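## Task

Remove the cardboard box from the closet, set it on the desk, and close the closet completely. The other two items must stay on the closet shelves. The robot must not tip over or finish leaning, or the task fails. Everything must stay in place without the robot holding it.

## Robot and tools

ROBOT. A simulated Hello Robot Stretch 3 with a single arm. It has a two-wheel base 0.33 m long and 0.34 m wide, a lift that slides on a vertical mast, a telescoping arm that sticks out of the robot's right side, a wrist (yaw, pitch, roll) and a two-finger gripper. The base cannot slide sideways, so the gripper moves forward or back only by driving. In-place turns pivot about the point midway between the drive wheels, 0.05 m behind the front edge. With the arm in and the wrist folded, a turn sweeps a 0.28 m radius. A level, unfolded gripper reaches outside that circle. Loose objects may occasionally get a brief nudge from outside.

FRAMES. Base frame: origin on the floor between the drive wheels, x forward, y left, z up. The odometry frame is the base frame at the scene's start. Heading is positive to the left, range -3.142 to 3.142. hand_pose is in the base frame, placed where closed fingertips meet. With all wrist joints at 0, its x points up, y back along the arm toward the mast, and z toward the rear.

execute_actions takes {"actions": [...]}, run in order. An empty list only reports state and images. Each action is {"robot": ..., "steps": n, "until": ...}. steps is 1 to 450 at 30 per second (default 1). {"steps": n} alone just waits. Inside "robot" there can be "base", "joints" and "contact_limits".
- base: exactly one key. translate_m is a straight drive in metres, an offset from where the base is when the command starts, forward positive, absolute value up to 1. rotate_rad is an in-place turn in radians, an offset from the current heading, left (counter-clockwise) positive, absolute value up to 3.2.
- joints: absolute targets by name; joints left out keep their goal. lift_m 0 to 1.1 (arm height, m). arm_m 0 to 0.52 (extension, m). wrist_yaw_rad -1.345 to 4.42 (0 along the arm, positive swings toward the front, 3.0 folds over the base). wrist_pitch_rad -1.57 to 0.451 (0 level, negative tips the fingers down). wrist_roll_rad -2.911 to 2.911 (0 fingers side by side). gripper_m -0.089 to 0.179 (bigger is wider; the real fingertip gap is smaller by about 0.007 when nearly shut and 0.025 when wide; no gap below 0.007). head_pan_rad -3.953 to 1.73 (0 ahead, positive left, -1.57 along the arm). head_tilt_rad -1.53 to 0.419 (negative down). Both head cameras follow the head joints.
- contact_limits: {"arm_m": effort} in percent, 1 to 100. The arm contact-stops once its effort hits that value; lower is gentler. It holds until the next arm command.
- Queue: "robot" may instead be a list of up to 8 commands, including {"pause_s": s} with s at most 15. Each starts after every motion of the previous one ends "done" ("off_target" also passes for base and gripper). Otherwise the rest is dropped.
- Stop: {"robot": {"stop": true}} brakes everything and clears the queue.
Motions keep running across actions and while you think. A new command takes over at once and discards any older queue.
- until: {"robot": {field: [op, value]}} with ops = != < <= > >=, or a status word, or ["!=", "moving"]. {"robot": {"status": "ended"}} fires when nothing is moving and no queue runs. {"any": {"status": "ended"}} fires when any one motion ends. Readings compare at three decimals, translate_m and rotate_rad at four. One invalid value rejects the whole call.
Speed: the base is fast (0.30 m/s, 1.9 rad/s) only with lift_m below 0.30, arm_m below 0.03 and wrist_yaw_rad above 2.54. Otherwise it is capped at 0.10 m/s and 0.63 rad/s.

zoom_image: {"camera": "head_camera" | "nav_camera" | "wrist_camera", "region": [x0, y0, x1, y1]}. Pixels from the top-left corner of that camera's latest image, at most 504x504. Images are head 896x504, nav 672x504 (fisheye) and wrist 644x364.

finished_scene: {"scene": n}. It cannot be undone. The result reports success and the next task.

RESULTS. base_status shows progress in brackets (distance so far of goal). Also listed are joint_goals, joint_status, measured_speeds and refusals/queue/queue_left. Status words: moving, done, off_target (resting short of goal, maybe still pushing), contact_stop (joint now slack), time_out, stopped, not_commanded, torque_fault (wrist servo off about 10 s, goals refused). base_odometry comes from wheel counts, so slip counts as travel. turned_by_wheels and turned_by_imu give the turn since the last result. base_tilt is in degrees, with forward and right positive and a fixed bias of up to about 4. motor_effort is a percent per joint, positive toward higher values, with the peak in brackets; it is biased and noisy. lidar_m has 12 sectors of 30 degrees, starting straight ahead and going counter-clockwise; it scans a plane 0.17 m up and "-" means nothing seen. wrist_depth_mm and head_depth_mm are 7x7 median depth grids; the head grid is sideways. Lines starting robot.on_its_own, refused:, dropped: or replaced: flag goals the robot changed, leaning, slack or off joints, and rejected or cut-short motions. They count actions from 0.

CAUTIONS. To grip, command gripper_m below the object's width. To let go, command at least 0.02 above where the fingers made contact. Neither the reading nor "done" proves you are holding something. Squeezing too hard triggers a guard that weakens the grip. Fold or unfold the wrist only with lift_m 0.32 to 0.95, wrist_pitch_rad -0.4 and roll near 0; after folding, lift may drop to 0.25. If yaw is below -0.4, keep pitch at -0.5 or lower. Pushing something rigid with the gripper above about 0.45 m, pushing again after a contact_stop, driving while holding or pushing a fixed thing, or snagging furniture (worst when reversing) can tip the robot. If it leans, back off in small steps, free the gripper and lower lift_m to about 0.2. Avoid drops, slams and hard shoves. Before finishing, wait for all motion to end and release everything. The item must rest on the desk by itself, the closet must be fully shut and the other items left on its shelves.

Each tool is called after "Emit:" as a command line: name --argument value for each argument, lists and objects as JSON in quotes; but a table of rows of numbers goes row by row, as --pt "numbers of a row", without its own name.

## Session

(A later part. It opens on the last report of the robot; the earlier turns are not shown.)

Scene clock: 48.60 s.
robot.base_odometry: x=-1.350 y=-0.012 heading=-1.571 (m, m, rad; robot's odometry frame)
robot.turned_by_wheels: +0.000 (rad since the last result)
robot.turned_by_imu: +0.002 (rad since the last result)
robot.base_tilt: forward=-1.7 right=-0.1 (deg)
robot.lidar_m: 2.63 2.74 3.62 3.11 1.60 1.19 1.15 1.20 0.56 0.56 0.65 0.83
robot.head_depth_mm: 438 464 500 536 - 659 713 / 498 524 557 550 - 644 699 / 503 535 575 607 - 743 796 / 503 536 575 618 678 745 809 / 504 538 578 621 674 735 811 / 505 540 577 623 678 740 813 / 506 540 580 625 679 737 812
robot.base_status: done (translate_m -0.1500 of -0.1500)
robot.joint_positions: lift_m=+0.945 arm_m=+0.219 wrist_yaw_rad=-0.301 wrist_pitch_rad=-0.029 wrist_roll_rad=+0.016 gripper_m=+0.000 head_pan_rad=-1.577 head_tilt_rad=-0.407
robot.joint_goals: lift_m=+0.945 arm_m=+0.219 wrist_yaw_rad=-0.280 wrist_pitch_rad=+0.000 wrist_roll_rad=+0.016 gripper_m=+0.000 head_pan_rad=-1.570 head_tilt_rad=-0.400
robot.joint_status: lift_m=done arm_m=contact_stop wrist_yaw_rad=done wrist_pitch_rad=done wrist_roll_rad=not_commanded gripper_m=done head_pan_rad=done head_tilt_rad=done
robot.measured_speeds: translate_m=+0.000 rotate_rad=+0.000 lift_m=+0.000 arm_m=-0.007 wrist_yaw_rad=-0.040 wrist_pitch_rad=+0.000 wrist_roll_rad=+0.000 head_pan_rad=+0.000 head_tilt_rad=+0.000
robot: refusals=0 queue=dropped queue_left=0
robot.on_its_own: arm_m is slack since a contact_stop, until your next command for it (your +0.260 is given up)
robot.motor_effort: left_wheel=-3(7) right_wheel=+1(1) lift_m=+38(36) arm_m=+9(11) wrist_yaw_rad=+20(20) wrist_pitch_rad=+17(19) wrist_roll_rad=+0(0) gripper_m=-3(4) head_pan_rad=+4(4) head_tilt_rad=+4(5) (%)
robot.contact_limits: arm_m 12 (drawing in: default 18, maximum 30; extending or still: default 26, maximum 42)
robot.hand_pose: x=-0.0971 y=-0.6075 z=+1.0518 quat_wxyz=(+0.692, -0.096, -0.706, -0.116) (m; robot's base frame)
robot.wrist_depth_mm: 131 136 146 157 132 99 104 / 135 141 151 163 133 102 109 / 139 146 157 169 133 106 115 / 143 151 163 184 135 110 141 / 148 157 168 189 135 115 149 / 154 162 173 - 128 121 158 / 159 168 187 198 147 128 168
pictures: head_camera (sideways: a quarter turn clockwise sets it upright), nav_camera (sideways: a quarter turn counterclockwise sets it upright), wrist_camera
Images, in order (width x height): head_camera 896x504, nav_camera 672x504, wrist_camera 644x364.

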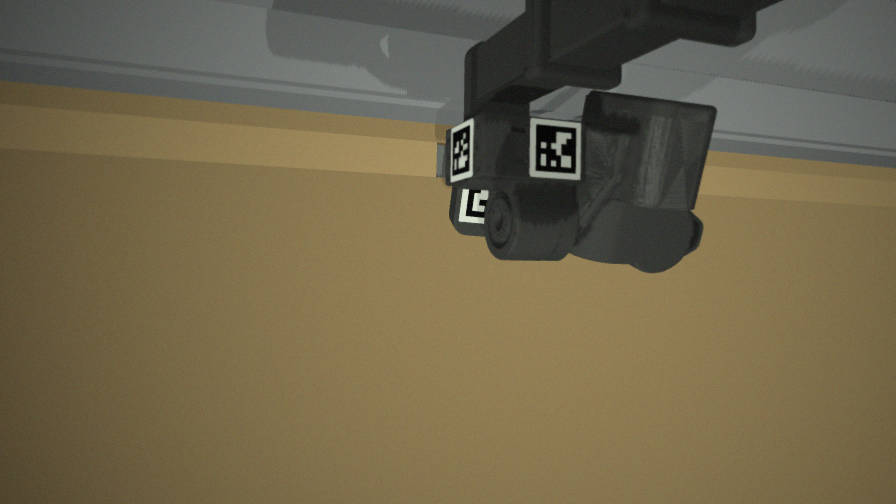

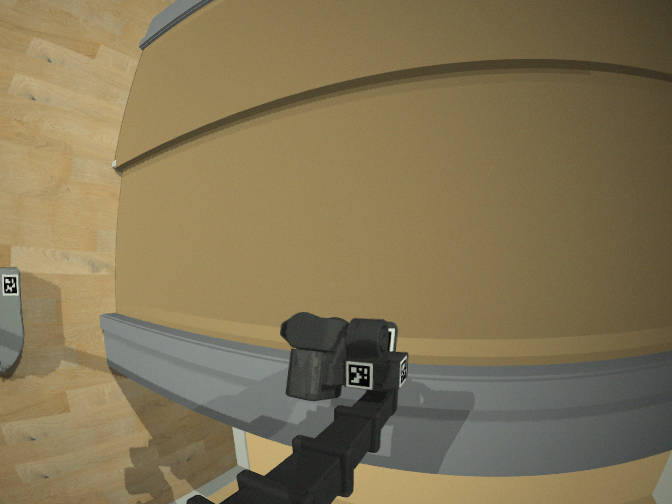

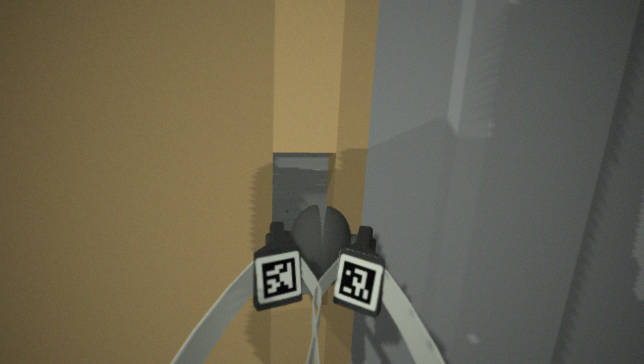

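Emit:
execute_actions --actions '[{"robot":{"base":{"translate_m":0.008}},"steps":100,"until":{"robot":{"status":"ended"}}},{"robot":{"joints":{"arm_m":0.235},"contact_limits":{"arm_m":12}},"steps":100,"until":{"robot":{"status":"ended"}}},{"robot":{"joints":{"arm_m":0.225},"base":{"translate_m":0.1}},"steps":200,"until":{"robot":{"status":"ended"}}}]'

Scene clock: 53.10 s.
robot.base_odometry: x=-1.350 y=-0.120 heading=-1.572 (m, m, rad; robot's odometry frame)
robot.turned_by_wheels: -0.001 (rad since the last result)
robot.turned_by_imu: -0.056 (rad since the last result)
robot.base_tilt: forward=-1.6 right=-0.1 (deg)
robot.lidar_m: 2.53 2.59 3.50 3.08 1.85 1.31 1.25 1.28 0.58 0.62 0.64 0.79
robot.head_depth_mm: 516 540 566 565 - 654 720 / 505 540 580 618 - 738 798 / 502 536 577 609 - 749 815 / 500 534 572 612 669 744 808 / 499 532 571 617 667 729 805 / 497 529 568 611 663 725 798 / 494 527 566 608 658 720 791
robot.base_status: done (translate_m +0.1000 of +0.1000)
robot.joint_positions: lift_m=+0.945 arm_m=+0.225 wrist_yaw_rad=-0.329 wrist_pitch_rad=-0.029 wrist_roll_rad=+0.016 gripper_m=+0.000 head_pan_rad=-1.577 head_tilt_rad=-0.407
robot.joint_goals: lift_m=+0.945 arm_m=+0.225 wrist_yaw_rad=-0.280 wrist_pitch_rad=+0.000 wrist_roll_rad=+0.016 gripper_m=+0.000 head_pan_rad=-1.570 head_tilt_rad=-0.400
robot.joint_status: lift_m=done arm_m=done wrist_yaw_rad=done wrist_pitch_rad=done wrist_roll_rad=not_commanded gripper_m=done head_pan_rad=done head_tilt_rad=done
robot.measured_speeds: translate_m=+0.000 rotate_rad=+0.000 lift_m=+0.000 arm_m=+0.000 wrist_yaw_rad=+0.000 wrist_pitch_rad=+0.000 wrist_roll_rad=+0.000 head_pan_rad=+0.000 head_tilt_rad=+0.000
robot: refusals=0 queue=done queue_left=0
robot.on_its_own: wrist_yaw_rad is at rest, and its effort (+45) is outside its rest range (-12 to +12)
robot.motor_effort: left_wheel=-13(26) right_wheel=+9(18) lift_m=+37(38) arm_m=+5(11) wrist_yaw_rad=+45(57) wrist_pitch_rad=+17(23) wrist_roll_rad=+0(0) gripper_m=-5(6) head_pan_rad=+3(4) head_tilt_rad=+4(4) (%)
robot.hand_pose: x=-0.1040 y=-0.6112 z=+1.0518 quat_wxyz=(+0.690, -0.106, -0.704, -0.125) (m; robot's base frame)
robot.wrist_depth_mm: 123 130 142 156 173 159 127 / 127 135 147 161 180 161 129 / 131 139 152 168 196 163 133 / 135 144 158 175 198 164 138 / 139 149 165 - 211 166 144 / 144 155 169 - 219 166 151 / 149 161 182 200 219 167 163
pictures: head_camera (sideways: a quarter turn clockwise sets it upright), nav_camera (sideways: a quarter turn counterclockwise sets it upright), wrist_camera
replaced: robot.arm_m: its motion had ended contact_stop
Images, in order (width x height): head_camera 896x504, nav_camera 672x504, wrist_camera 644x364.

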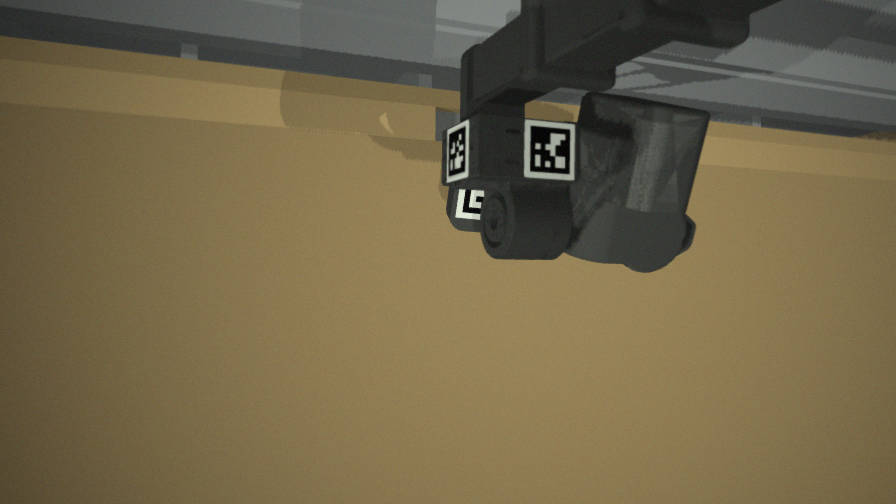

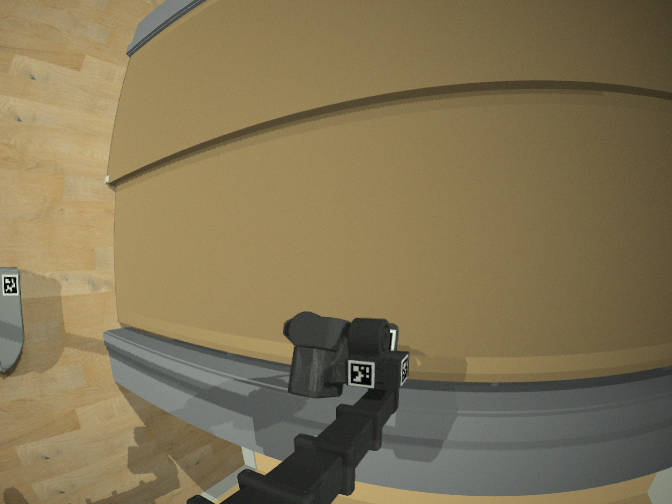

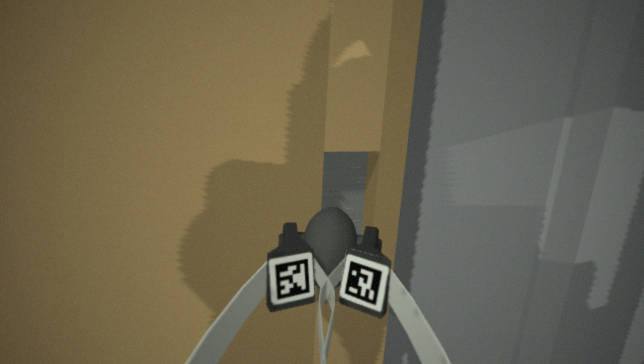

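Emit:
execute_actions --actions '[{"robot":{"base":{"translate_m":0.07}},"steps":200,"until":{"robot":{"status":"ended"}}},{"robot":[{"joints":{"arm_m":0.12}},{"base":{"rotate_rad":0.08},"joints":{"lift_m":0.33,"wrist_yaw_rad":0,"head_tilt_rad":-0.8}}],"steps":300,"until":{"robot":{"status":"ended"}}}]'

Scene clock: 64.57 s.
robot.base_odometry: x=-1.350 y=-0.190 heading=-1.491 (m, m, rad; robot's odometry frame)
robot.turned_by_wheels: +0.080 (rad since the last result)
robot.turned_by_imu: +0.078 (rad since the last result)
robot.base_tilt: forward=-1.6 right=+0.0 (deg)
robot.lidar_m: 2.46 2.59 3.61 3.15 1.79 1.36 1.32 1.39 0.61 0.62 0.64 0.85
robot.head_depth_mm: 499 571 1008 1216 905 1085 1166 / 502 570 658 781 1461 1243 1160 / 505 573 664 790 966 1246 - / 506 575 665 789 982 1260 1135 / 510 578 668 798 982 1245 1152 / 513 583 672 804 992 1238 1147 / 513 585 678 788 933 1204 1149
robot.base_status: done (rotate_rad +0.0799 of +0.0800)
robot.joint_positions: lift_m=+0.330 arm_m=+0.120 wrist_yaw_rad=-0.002 wrist_pitch_rad=-0.024 wrist_roll_rad=+0.016 gripper_m=+0.000 head_pan_rad=-1.577 head_tilt_rad=-0.790
robot.joint_goals: lift_m=+0.330 arm_m=+0.120 wrist_yaw_rad=+0.000 wrist_pitch_rad=+0.000 wrist_roll_rad=+0.016 gripper_m=+0.000 head_pan_rad=-1.570 head_tilt_rad=-0.800
robot.joint_status: lift_m=done arm_m=done wrist_yaw_rad=done wrist_pitch_rad=done wrist_roll_rad=not_commanded gripper_m=done head_pan_rad=done head_tilt_rad=done
robot.measured_speeds: translate_m=+0.000 rotate_rad=+0.000 lift_m=+0.000 arm_m=+0.000 wrist_yaw_rad=+0.000 wrist_pitch_rad=+0.000 wrist_roll_rad=+0.000 head_pan_rad=+0.000 head_tilt_rad=+0.000
robot: refusals=0 queue=done queue_left=0
robot.motor_effort: left_wheel=-3(15) right_wheel=+2(18) lift_m=+16(37) arm_m=-3(7) wrist_yaw_rad=+3(45) wrist_pitch_rad=+14(17) wrist_roll_rad=+0(0) gripper_m=-3(6) head_pan_rad=+3(4) head_tilt_rad=-6(34) (%)
robot.hand_pose: x=-0.0220 y=-0.5209 z=+0.4391 quat_wxyz=(+0.702, +0.008, -0.712, -0.009) (m; robot's base frame)
robot.wrist_depth_mm: 242 238 236 233 230 228 226 / 251 247 245 241 240 235 236 / 261 258 254 251 247 244 413 / 270 267 264 260 255 252 427 / 282 278 272 - 265 262 445 / 294 289 285 - 275 271 441 / 308 302 299 294 288 284 453
pictures: head_camera (sideways: a quarter turn clockwise sets it upright), nav_camera (sideways: a quarter turn counterclockwise sets it upright), wrist_camera
Images, in order (width x height): head_camera 896x504, nav_camera 672x504, wrist_camera 644x364.

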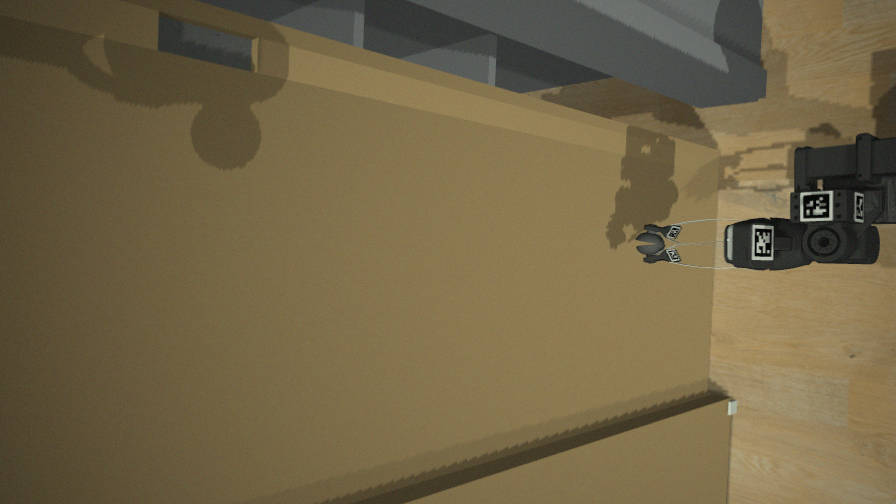

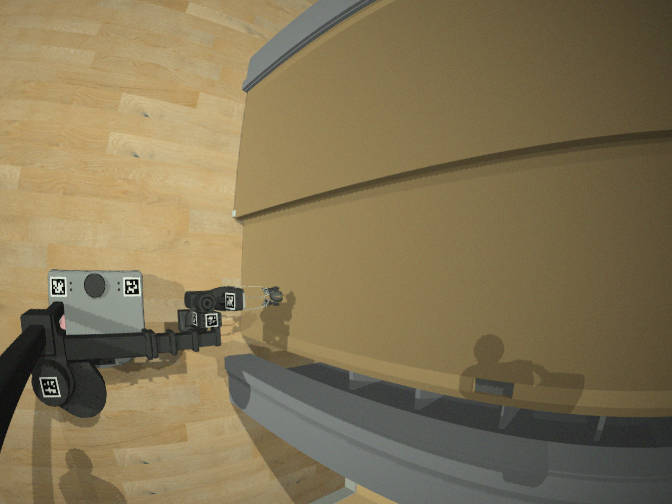

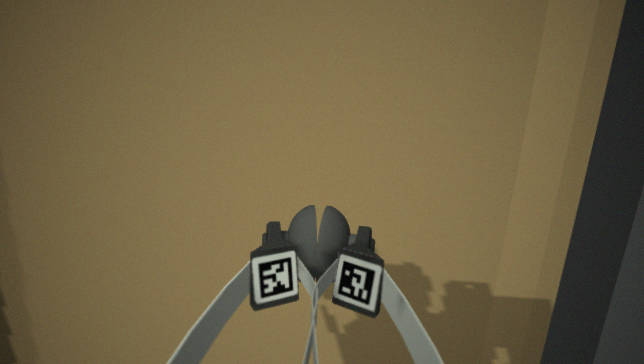

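Emit:
execute_actions --actions '[{"robot":[{"base":{"rotate_rad":-0.02}},{"base":{"translate_m":-0.245}}],"steps":300,"until":{"robot":{"status":"ended"}}}]'

Scene clock: 69.10 s.
robot.base_odometry: x=-1.365 y=+0.055 heading=-1.511 (m, m, rad; robot's odometry frame)
robot.turned_by_wheels: -0.020 (rad since the last result)
robot.turned_by_imu: -0.022 (rad since the last result)
robot.base_tilt: forward=-1.6 right=+0.0 (deg)
robot.lidar_m: 2.71 2.83 3.63 3.09 1.50 1.11 1.08 1.12 0.56 0.54 0.64 0.82
robot.head_depth_mm: 442 500 579 687 1533 1330 1160 / 431 493 580 689 848 1206 1153 / 492 512 580 691 830 1104 - / 1044 1244 1105 1322 1559 1290 1133 / 509 572 659 784 966 1241 1154 / 504 571 661 788 970 1237 1152 / 504 574 665 790 976 1231 1147
robot.base_status: done (translate_m -0.2450 of -0.2450)
robot.joint_positions: lift_m=+0.330 arm_m=+0.120 wrist_yaw_rad=-0.001 wrist_pitch_rad=-0.024 wrist_roll_rad=+0.016 gripper_m=+0.000 head_pan_rad=-1.577 head_tilt_rad=-0.790
robot.joint_goals: lift_m=+0.330 arm_m=+0.120 wrist_yaw_rad=+0.000 wrist_pitch_rad=+0.000 wrist_roll_rad=+0.016 gripper_m=+0.000 head_pan_rad=-1.570 head_tilt_rad=-0.800
robot.joint_status: lift_m=done arm_m=done wrist_yaw_rad=done wrist_pitch_rad=done wrist_roll_rad=not_commanded gripper_m=done head_pan_rad=done head_tilt_rad=done
robot.measured_speeds: translate_m=+0.000 rotate_rad=+0.000 lift_m=+0.000 arm_m=+0.000 wrist_yaw_rad=+0.000 wrist_pitch_rad=+0.000 wrist_roll_rad=+0.000 head_pan_rad=+0.000 head_tilt_rad=+0.000
robot: refusals=0 queue=done queue_left=0
robot.motor_effort: left_wheel=-1(6) right_wheel=+0(2) lift_m=+16(15) arm_m=-2(2) wrist_yaw_rad=+2(2) wrist_pitch_rad=+14(14) wrist_roll_rad=+0(0) gripper_m=-3(3) head_pan_rad=+4(4) head_tilt_rad=-5(5) (%)
robot.hand_pose: x=-0.0218 y=-0.5209 z=+0.4391 quat_wxyz=(+0.702, +0.008, -0.712, -0.009) (m; robot's base frame)
robot.wrist_depth_mm: 231 231 231 871 155 154 164 / 238 237 239 911 160 160 169 / 250 246 248 919 165 175 175 / 259 257 257 991 172 182 182 / 270 266 265 - 178 189 189 / 280 279 275 - 183 198 197 / 292 290 291 715 192 207 204
pictures: head_camera (sideways: a quarter turn clockwise sets it upright), nav_camera (sideways: a quarter turn counterclockwise sets it upright), wrist_camera
Images, in order (width x height): head_camera 896x504, nav_camera 672x504, wrist_camera 644x364.

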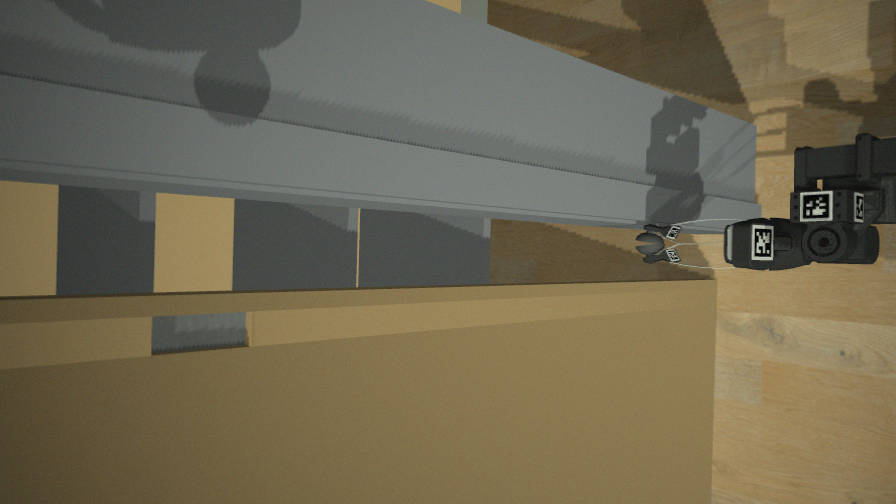

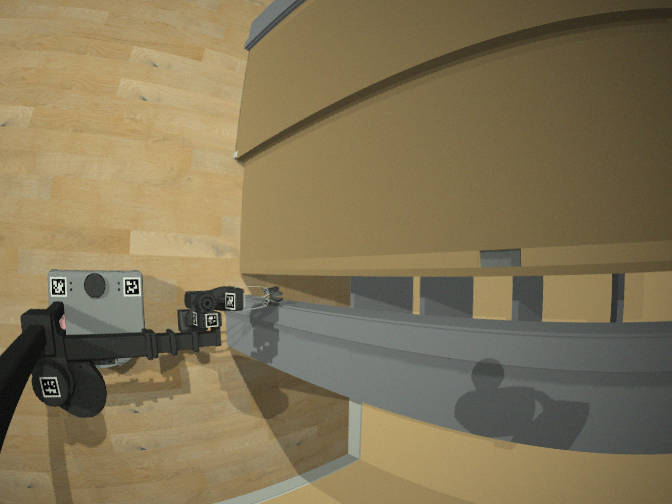

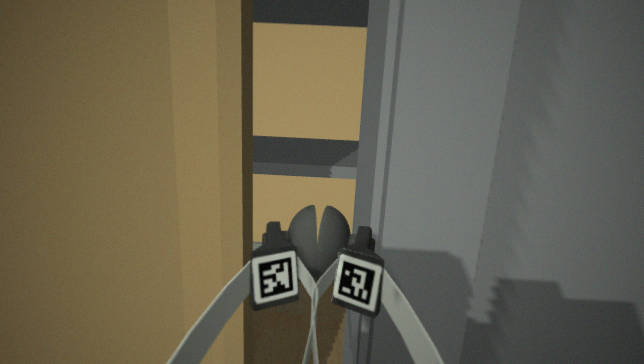

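Emit:
execute_actions --actions '[{"robot":[{"base":{"translate_m":0.02},"joints":{"lift_m":0.3}},{"joints":{"arm_m":0.27},"contact_limits":{"arm_m":12}},{"base":{"translate_m":0.4},"joints":{"head_tilt_rad":-0.4,"head_pan_rad":-1.9}}],"steps":450,"until":{"robot":{"status":"ended"}}}]'

Scene clock: 77.93 s.
robot.base_odometry: x=-1.340 y=-0.365 heading=-1.511 (m, m, rad; robot's odometry frame)
robot.turned_by_wheels: +0.000 (rad since the last result)
robot.turned_by_imu: -0.001 (rad since the last result)
robot.base_tilt: forward=-1.7 right=+0.0 (deg)
robot.lidar_m: 2.28 2.39 3.35 3.06 2.07 1.54 1.49 0.75 0.72 0.59 0.60 0.84
robot.head_depth_mm: 840 861 740 754 775 816 889 / 998 1019 1070 1100 1141 1204 1047 / 1158 1218 1279 1328 1261 1312 1432 / 1141 1207 1286 1391 1196 1314 1426 / 1105 1177 1249 1346 1183 1269 1428 / 1071 1142 1211 1318 1117 1220 1419 / 1047 1106 1168 856 645 689 748
robot.base_status: done (translate_m +0.4000 of +0.4000)
robot.joint_positions: lift_m=+0.300 arm_m=+0.270 wrist_yaw_rad=-0.014 wrist_pitch_rad=-0.023 wrist_roll_rad=+0.016 gripper_m=+0.000 head_pan_rad=-1.893 head_tilt_rad=-0.409
robot.joint_goals: lift_m=+0.300 arm_m=+0.270 wrist_yaw_rad=+0.000 wrist_pitch_rad=+0.000 wrist_roll_rad=+0.016 gripper_m=+0.000 head_pan_rad=-1.900 head_tilt_rad=-0.400
robot.joint_status: lift_m=done arm_m=done wrist_yaw_rad=done wrist_pitch_rad=done wrist_roll_rad=not_commanded gripper_m=done head_pan_rad=done head_tilt_rad=done
robot.measured_speeds: translate_m=+0.000 rotate_rad=+0.000 lift_m=+0.000 arm_m=+0.000 wrist_yaw_rad=+0.000 wrist_pitch_rad=+0.000 wrist_roll_rad=+0.000 head_pan_rad=+0.000 head_tilt_rad=+0.000
robot: refusals=0 queue=done queue_left=0
robot.on_its_own: wrist_yaw_rad is at rest, and its effort (+13) is outside its rest range (-12 to +12)
robot.motor_effort: left_wheel=-8(21) right_wheel=+6(22) lift_m=+16(18) arm_m=+4(5) wrist_yaw_rad=+13(46) wrist_pitch_rad=+14(14) wrist_roll_rad=+0(0) gripper_m=-4(6) head_pan_rad=-4(31) head_tilt_rad=+5(32) (%)
robot.contact_limits: arm_m 12 (drawing in: default 18, maximum 30; extending or still: default 26, maximum 42)
robot.hand_pose: x=-0.0251 y=-0.6702 z=+0.4091 quat_wxyz=(+0.702, +0.003, -0.712, -0.014) (m; robot's base frame)
robot.wrist_depth_mm: 98 98 99 732 744 732 685 / 101 101 102 768 751 751 682 / 105 105 106 775 784 782 653 / 109 109 110 824 431 458 484 / 113 113 114 - 854 847 656 / 118 118 118 - 872 854 650 / 123 123 129 703 708 720 645
pictures: head_camera (sideways: a quarter turn clockwise sets it upright), nav_camera (sideways: a quarter turn counterclockwise sets it upright), wrist_camera
Images, in order (width x height): head_camera 896x504, nav_camera 672x504, wrist_camera 644x364.

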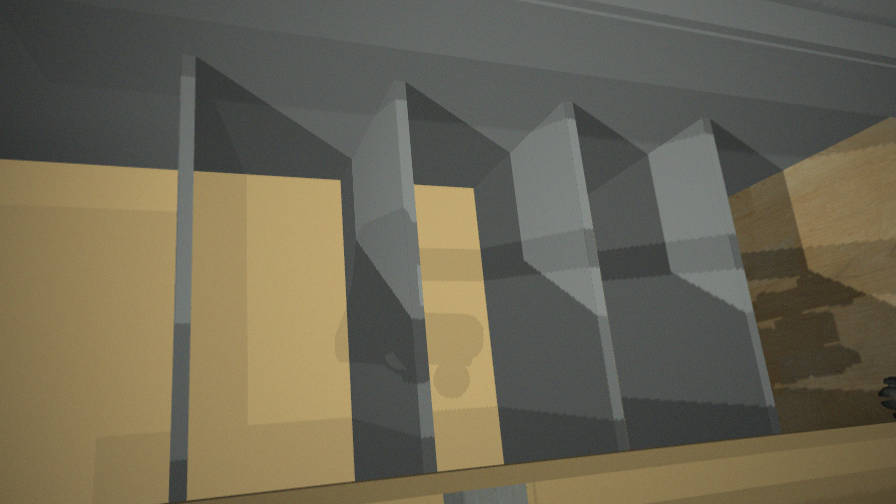

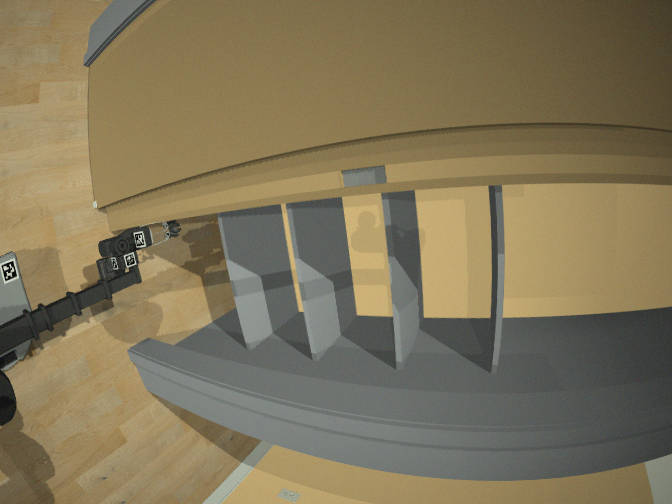

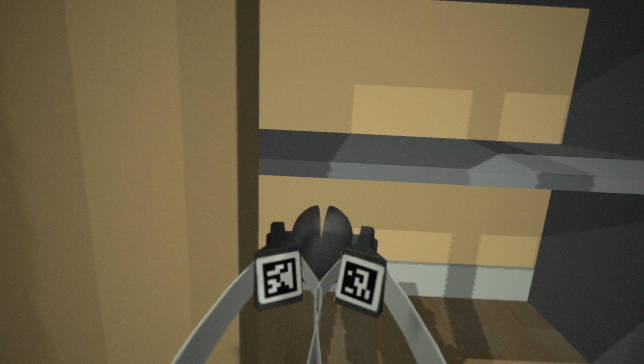

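Emit:
execute_actions --actions '[{"robot":[{"joints":{"arm_m":0.12}},{"joints":{"lift_m":0.945,"wrist_yaw_rad":0.28,"head_pan_rad":-1.57}}],"steps":450,"until":{"robot":{"status":"ended"}}}]'

Scene clock: 87.63 s.
robot.base_odometry: x=-1.340 y=-0.365 heading=-1.511 (m, m, rad; robot's odometry frame)
robot.turned_by_wheels: +0.000 (rad since the last result)
robot.turned_by_imu: -0.002 (rad since the last result)
robot.base_tilt: forward=-1.7 right=+0.0 (deg)
robot.lidar_m: 2.28 2.39 3.35 3.05 2.07 1.55 1.50 0.75 0.72 0.59 0.60 0.84
robot.head_depth_mm: 1088 1154 1230 1348 1237 - 1362 / 1088 1146 1239 1339 - - 1357 / 1092 1149 1224 1338 1194 - 1352 / 525 1136 1203 910 - - 839 / 502 534 575 619 676 738 798 / 471 503 533 577 618 675 746 / 462 494 530 571 621 678 752
robot.base_status: done (translate_m +0.4000 of +0.4000)
robot.joint_positions: lift_m=+0.945 arm_m=+0.120 wrist_yaw_rad=+0.278 wrist_pitch_rad=-0.023 wrist_roll_rad=+0.016 gripper_m=+0.000 head_pan_rad=-1.577 head_tilt_rad=-0.409
robot.joint_goals: lift_m=+0.945 arm_m=+0.120 wrist_yaw_rad=+0.280 wrist_pitch_rad=+0.000 wrist_roll_rad=+0.016 gripper_m=+0.000 head_pan_rad=-1.570 head_tilt_rad=-0.400
robot.joint_status: lift_m=done arm_m=done wrist_yaw_rad=done wrist_pitch_rad=done wrist_roll_rad=not_commanded gripper_m=done head_pan_rad=done head_tilt_rad=done
robot.measured_speeds: translate_m=+0.000 rotate_rad=+0.000 lift_m=+0.000 arm_m=+0.000 wrist_yaw_rad=+0.000 wrist_pitch_rad=+0.000 wrist_roll_rad=+0.000 head_pan_rad=+0.000 head_tilt_rad=+0.000
robot: refusals=0 queue=done queue_left=0
robot.motor_effort: left_wheel=-1(7) right_wheel=+0(6) lift_m=+39(41) arm_m=-3(0) wrist_yaw_rad=+2(14) wrist_pitch_rad=+14(14) wrist_roll_rad=+0(0) gripper_m=-3(3) head_pan_rad=+4(32) head_tilt_rad=+4(5) (%)
robot.hand_pose: x=+0.0487 y=-0.5111 z=+1.0531 quat_wxyz=(+0.696, +0.107, -0.704, +0.089) (m; robot's base frame)
robot.wrist_depth_mm: 270 246 225 249 240 756 706 / 283 258 233 258 247 830 771 / 296 270 241 268 257 852 784 / 309 279 251 279 277 591 534 / 325 291 264 - 955 902 843 / 348 308 280 - 788 814 836 / 365 321 281 306 587 632 629
pictures: head_camera (sideways: a quarter turn clockwise sets it upright), nav_camera (sideways: a quarter turn counterclockwise sets it upright), wrist_camera
Images, in order (width x height): head_camera 896x504, nav_camera 672x504, wrist_camera 644x364.

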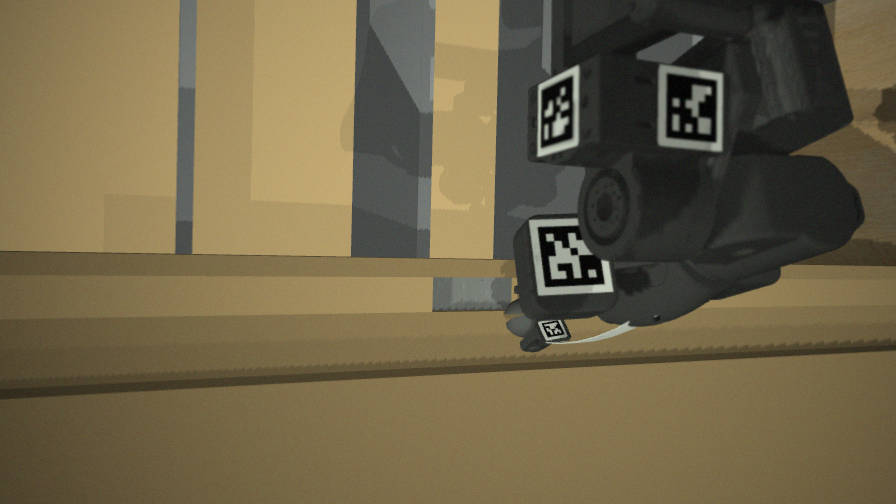

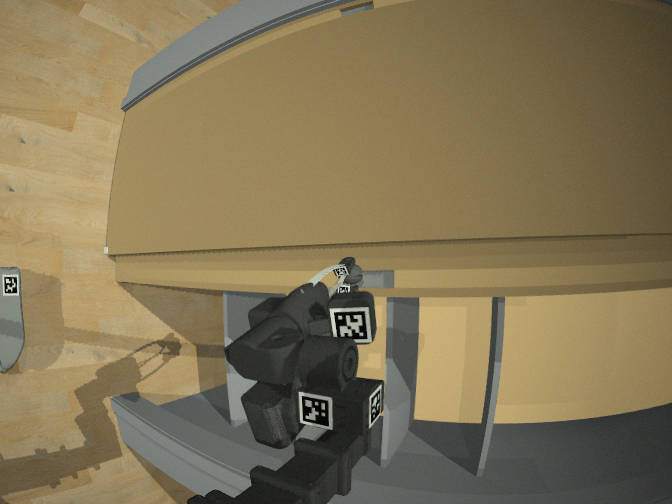

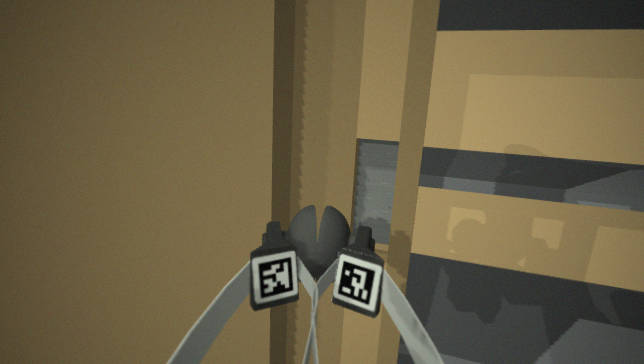

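Emit:
execute_actions --actions '[{"robot":{"base":{"translate_m":-0.024}},"steps":100,"until":{"robot":{"status":"ended"}}},{"robot":{"joints":{"arm_m":0.24},"contact_limits":{"arm_m":12}},"steps":150,"until":{"robot":{"status":"ended"}}}]'

Scene clock: 92.10 s.
robot.base_odometry: x=-1.341 y=-0.341 heading=-1.511 (m, m, rad; robot's odometry frame)
robot.turned_by_wheels: +0.000 (rad since the last result)
robot.turned_by_imu: -0.026 (rad since the last result)
robot.base_tilt: forward=-1.6 right=-0.1 (deg)
robot.lidar_m: 2.31 2.40 3.28 3.05 2.08 1.52 1.47 0.79 0.70 0.59 0.59 0.82
robot.head_depth_mm: 1090 1161 1236 1023 - 1199 1396 / 1093 1158 1237 932 - 1195 1441 / 1091 1154 1244 1012 - 1193 1427 / 1093 1154 1227 996 - 1187 1426 / 507 541 579 616 676 745 821 / 500 535 567 610 654 704 762 / 465 495 525 567 613 671 738
robot.base_status: done (translate_m -0.0240 of -0.0240)
robot.joint_positions: lift_m=+0.945 arm_m=+0.219 wrist_yaw_rad=+0.303 wrist_pitch_rad=-0.028 wrist_roll_rad=+0.016 gripper_m=+0.000 head_pan_rad=-1.577 head_tilt_rad=-0.408
robot.joint_goals: lift_m=+0.945 arm_m=+0.219 wrist_yaw_rad=+0.280 wrist_pitch_rad=+0.000 wrist_roll_rad=+0.016 gripper_m=+0.000 head_pan_rad=-1.570 head_tilt_rad=-0.400
robot.joint_status: lift_m=done arm_m=contact_stop wrist_yaw_rad=done wrist_pitch_rad=done wrist_roll_rad=not_commanded gripper_m=done head_pan_rad=done head_tilt_rad=done
robot.measured_speeds: translate_m=-0.001 rotate_rad=+0.002 lift_m=+0.000 arm_m=+0.001 wrist_yaw_rad=+0.420 wrist_pitch_rad=+0.000 wrist_roll_rad=+0.000 head_pan_rad=+0.000 head_tilt_rad=+0.000
robot: refusals=0 queue=dropped queue_left=0
robot.on_its_own: arm_m is slack since a contact_stop, until your next command for it (your +0.240 is given up)
robot.motor_effort: left_wheel=+5(7) right_wheel=+3(4) lift_m=+38(39) arm_m=+5(11) wrist_yaw_rad=-28(30) wrist_pitch_rad=+16(19) wrist_roll_rad=+0(0) gripper_m=-4(3) head_pan_rad=+4(4) head_tilt_rad=+5(6) (%)
robot.contact_limits: arm_m 12 (drawing in: default 18, maximum 30; extending or still: default 26, maximum 42)
robot.hand_pose: x=+0.0547 y=-0.6076 z=+1.0519 quat_wxyz=(+0.695, +0.117, -0.703, +0.095) (m; robot's base frame)
robot.wrist_depth_mm: 144 157 172 159 757 701 663 / 151 160 178 165 789 741 680 / 158 164 185 171 808 761 705 / 166 168 195 191 515 481 516 / 174 171 203 202 875 812 739 / 184 177 215 - 800 792 748 / 197 183 215 202 606 610 624
pictures: head_camera (sideways: a quarter turn clockwise sets it upright), nav_camera (sideways: a quarter turn counterclockwise sets it upright), wrist_camera
Images, in order (width x height): head_camera 896x504, nav_camera 672x504, wrist_camera 644x364.

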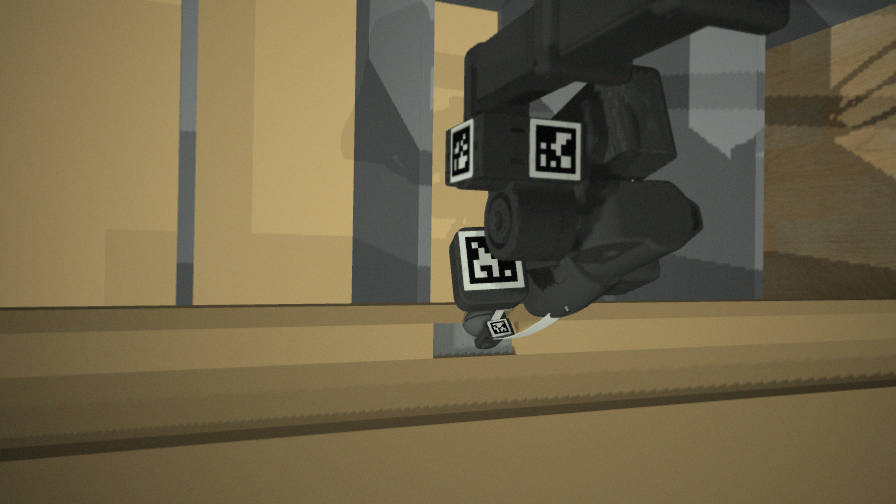

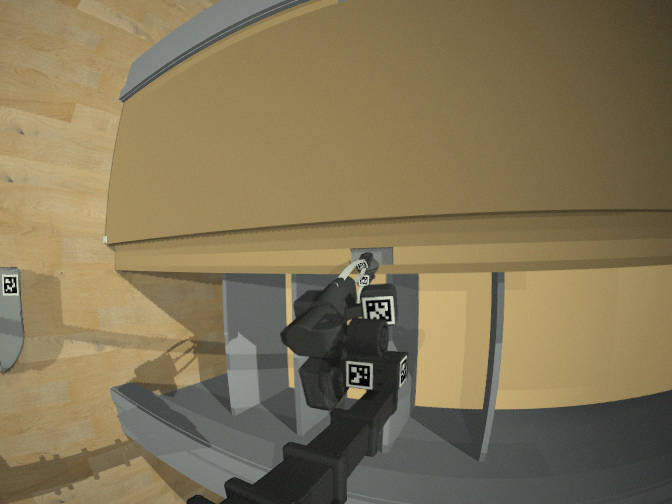

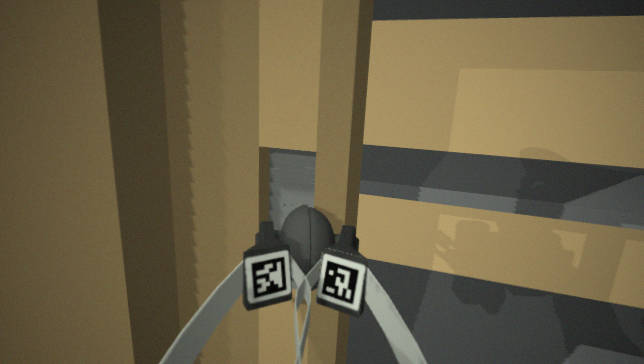

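Base rotated a bit; correct it (+0.026 moves tip forward ~1.5 cm), then press.

Emit:
execute_actions --actions '[{"robot":[{"joints":{"arm_m":0.195}},{"base":{"rotate_rad":0.026}}],"steps":150,"until":{"robot":{"status":"ended"}}},{"robot":{"joints":{"arm_m":0.24},"contact_limits":{"arm_m":10}},"steps":150,"until":{"robot":{"status":"ended"}}}]'

Scene clock: 94.73 s.
robot.base_odometry: x=-1.341 y=-0.341 heading=-1.485 (m, m, rad; robot's odometry frame)
robot.turned_by_wheels: +0.026 (rad since the last result)
robot.turned_by_imu: +0.020 (rad since the last result)
robot.base_tilt: forward=-1.7 right=-0.1 (deg)
robot.lidar_m: 2.31 2.42 3.38 3.50 2.04 1.51 1.47 0.77 0.70 0.59 0.60 0.83
robot.head_depth_mm: 1091 1155 1225 1183 - 1197 1401 / 1092 1152 1235 1017 - 1188 1433 / 1089 1155 1233 1005 - 1191 1433 / 1091 1157 1229 1000 - 1190 1427 / 503 535 576 615 683 735 809 / 502 531 564 605 639 695 756 / 463 494 530 572 618 678 745
robot.base_status: done (rotate_rad +0.0257 of +0.0260)
robot.joint_positions: lift_m=+0.945 arm_m=+0.215 wrist_yaw_rad=+0.278 wrist_pitch_rad=-0.028 wrist_roll_rad=+0.016 gripper_m=+0.000 head_pan_rad=-1.577 head_tilt_rad=-0.407
robot.joint_goals: lift_m=+0.945 arm_m=+0.215 wrist_yaw_rad=+0.280 wrist_pitch_rad=+0.000 wrist_roll_rad=+0.016 gripper_m=+0.000 head_pan_rad=-1.570 head_tilt_rad=-0.400
robot.joint_status: lift_m=done arm_m=contact_stop wrist_yaw_rad=done wrist_pitch_rad=done wrist_roll_rad=not_commanded gripper_m=done head_pan_rad=done head_tilt_rad=done
robot.measured_speeds: translate_m=+0.000 rotate_rad=+0.000 lift_m=+0.000 arm_m=-0.002 wrist_yaw_rad=+0.050 wrist_pitch_rad=+0.000 wrist_roll_rad=+0.000 head_pan_rad=+0.000 head_tilt_rad=+0.000
robot: refusals=0 queue=dropped queue_left=0
robot.on_its_own: arm_m is slack since a contact_stop, until your next command for it (your +0.240 is given up)
robot.motor_effort: left_wheel=-6(13) right_wheel=+7(10) lift_m=+37(38) arm_m=+7(7) wrist_yaw_rad=+1(29) wrist_pitch_rad=+16(18) wrist_roll_rad=+0(0) gripper_m=-2(5) head_pan_rad=+4(4) head_tilt_rad=+4(4) (%)
robot.contact_limits: arm_m 10 (drawing in: default 18, maximum 30; extending or still: default 26, maximum 42)
robot.hand_pose: x=+0.0486 y=-0.6057 z=+1.0520 quat_wxyz=(+0.696, +0.109, -0.704, +0.087) (m; robot's base frame)
robot.wrist_depth_mm: 147 151 174 160 748 712 654 / 154 154 180 165 797 737 685 / 161 158 188 172 806 751 704 / 168 163 196 191 517 483 518 / 177 169 205 198 883 803 733 / 188 177 218 - 788 805 761 / 199 184 219 204 610 619 630
pictures: head_camera (sideways: a quarter turn clockwise sets it upright), nav_camera (sideways: a quarter turn counterclockwise sets it upright), wrist_camera
Images, in order (width x height): head_camera 896x504, nav_camera 672x504, wrist_camera 644x364.

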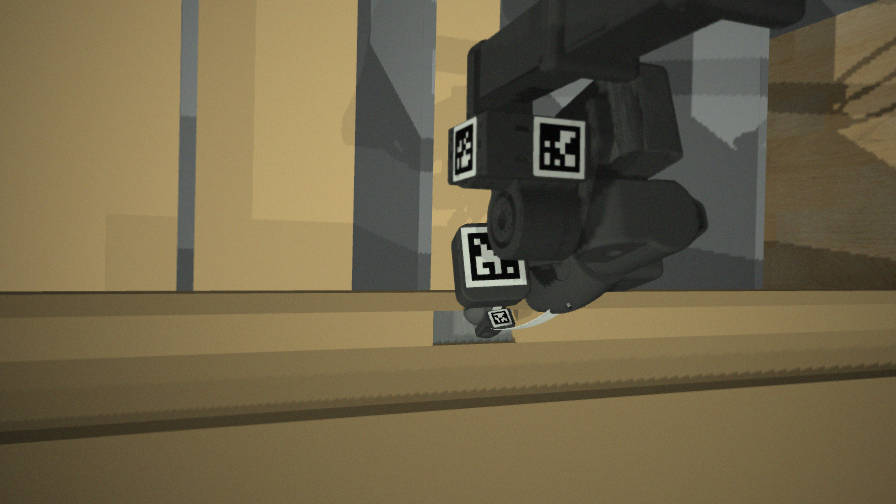

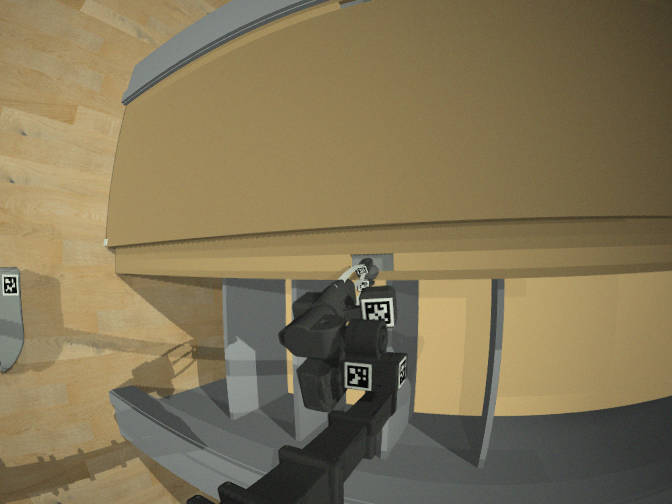

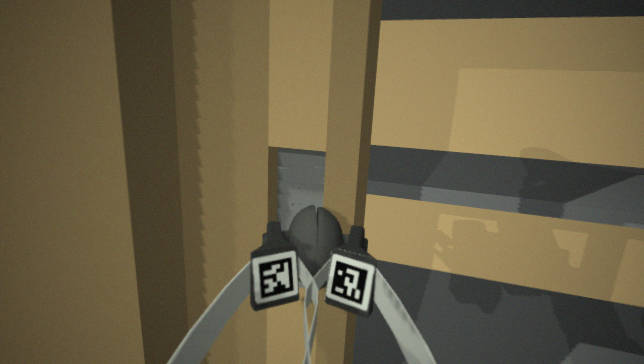

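Emit:
execute_actions --actions '[{"robot":[{"joints":{"arm_m":0.14}},{"base":{"translate_m":0.055},"joints":{"wrist_yaw_rad":0,"gripper_m":0.045}},{"joints":{"arm_m":0.19}}],"steps":250,"until":{"robot":{"status":"ended"}}}]'

Scene clock: 100.63 s.
robot.base_odometry: x=-1.337 y=-0.395 heading=-1.485 (m, m, rad; robot's odometry frame)
robot.turned_by_wheels: +0.000 (rad since the last result)
robot.turned_by_imu: -0.001 (rad since the last result)
robot.base_tilt: forward=-1.6 right=+0.0 (deg)
robot.lidar_m: 2.26 2.36 3.30 3.49 2.12 1.57 1.52 0.75 0.73 0.58 0.60 0.83
robot.head_depth_mm: 1092 1156 1234 1333 - 1153 1430 / 1084 1150 1231 1015 - 1130 1441 / 1088 1151 1236 1002 - 1148 1437 / 500 541 580 612 - 745 831 / 502 530 569 613 655 715 788 / 461 493 527 570 619 677 743 / 462 494 530 573 621 679 747
robot.base_status: done (translate_m +0.0550 of +0.0550)
robot.joint_positions: lift_m=+0.945 arm_m=+0.190 wrist_yaw_rad=+0.001 wrist_pitch_rad=-0.024 wrist_roll_rad=+0.016 gripper_m=+0.045 head_pan_rad=-1.577 head_tilt_rad=-0.407
robot.joint_goals: lift_m=+0.945 arm_m=+0.190 wrist_yaw_rad=+0.000 wrist_pitch_rad=+0.000 wrist_roll_rad=+0.016 gripper_m=+0.045 head_pan_rad=-1.570 head_tilt_rad=-0.400
robot.joint_status: lift_m=done arm_m=done wrist_yaw_rad=done wrist_pitch_rad=done wrist_roll_rad=not_commanded gripper_m=done head_pan_rad=done head_tilt_rad=done
robot.measured_speeds: translate_m=+0.000 rotate_rad=+0.000 lift_m=+0.000 arm_m=+0.000 wrist_yaw_rad=+0.000 wrist_pitch_rad=+0.000 wrist_roll_rad=+0.000 head_pan_rad=+0.000 head_tilt_rad=+0.000
robot: refusals=0 queue=done queue_left=0
robot.motor_effort: left_wheel=+0(7) right_wheel=+0(7) lift_m=+37(38) arm_m=+4(4) wrist_yaw_rad=-2(5) wrist_pitch_rad=+14(16) wrist_roll_rad=+0(0) gripper_m=+0(77) head_pan_rad=+4(4) head_tilt_rad=+4(4) (%)
robot.hand_pose: x=-0.0211 y=-0.5902 z=+1.0529 quat_wxyz=(+0.702, +0.009, -0.712, -0.008) (m; robot's base frame)
robot.wrist_depth_mm: 132 173 174 175 815 752 670 / 137 178 180 181 823 830 729 / 141 185 187 188 876 853 724 / 146 181 196 207 542 575 535 / 152 184 202 924 925 920 706 / 158 185 - 694 852 814 703 / 166 176 219 547 605 627 629
pictures: head_camera (sideways: a quarter turn clockwise sets it upright), nav_camera (sideways: a quarter turn counterclockwise sets it upright), wrist_camera
Images, in order (width x height): head_camera 896x504, nav_camera 672x504, wrist_camera 644x364.

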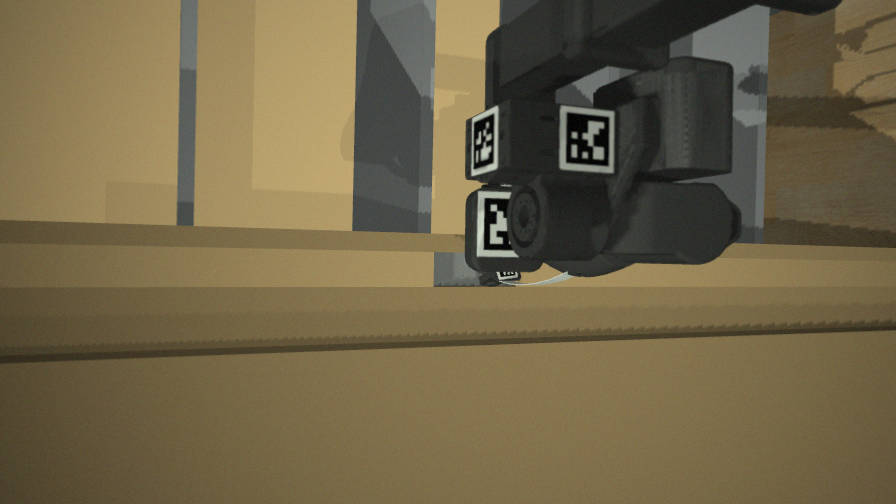

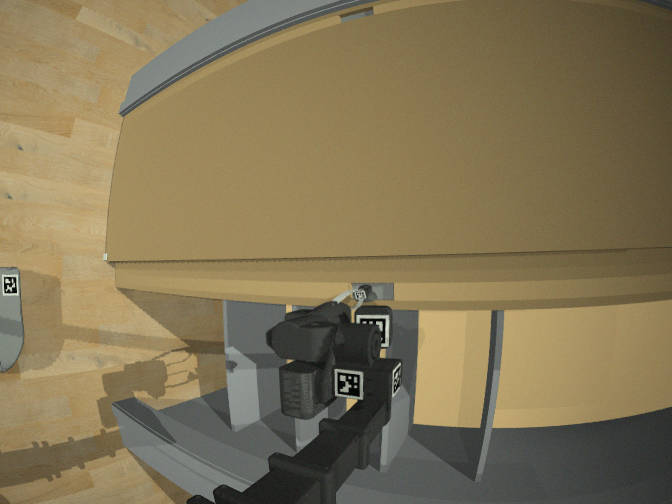

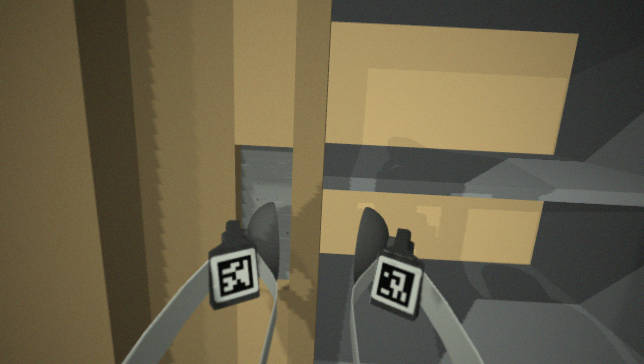

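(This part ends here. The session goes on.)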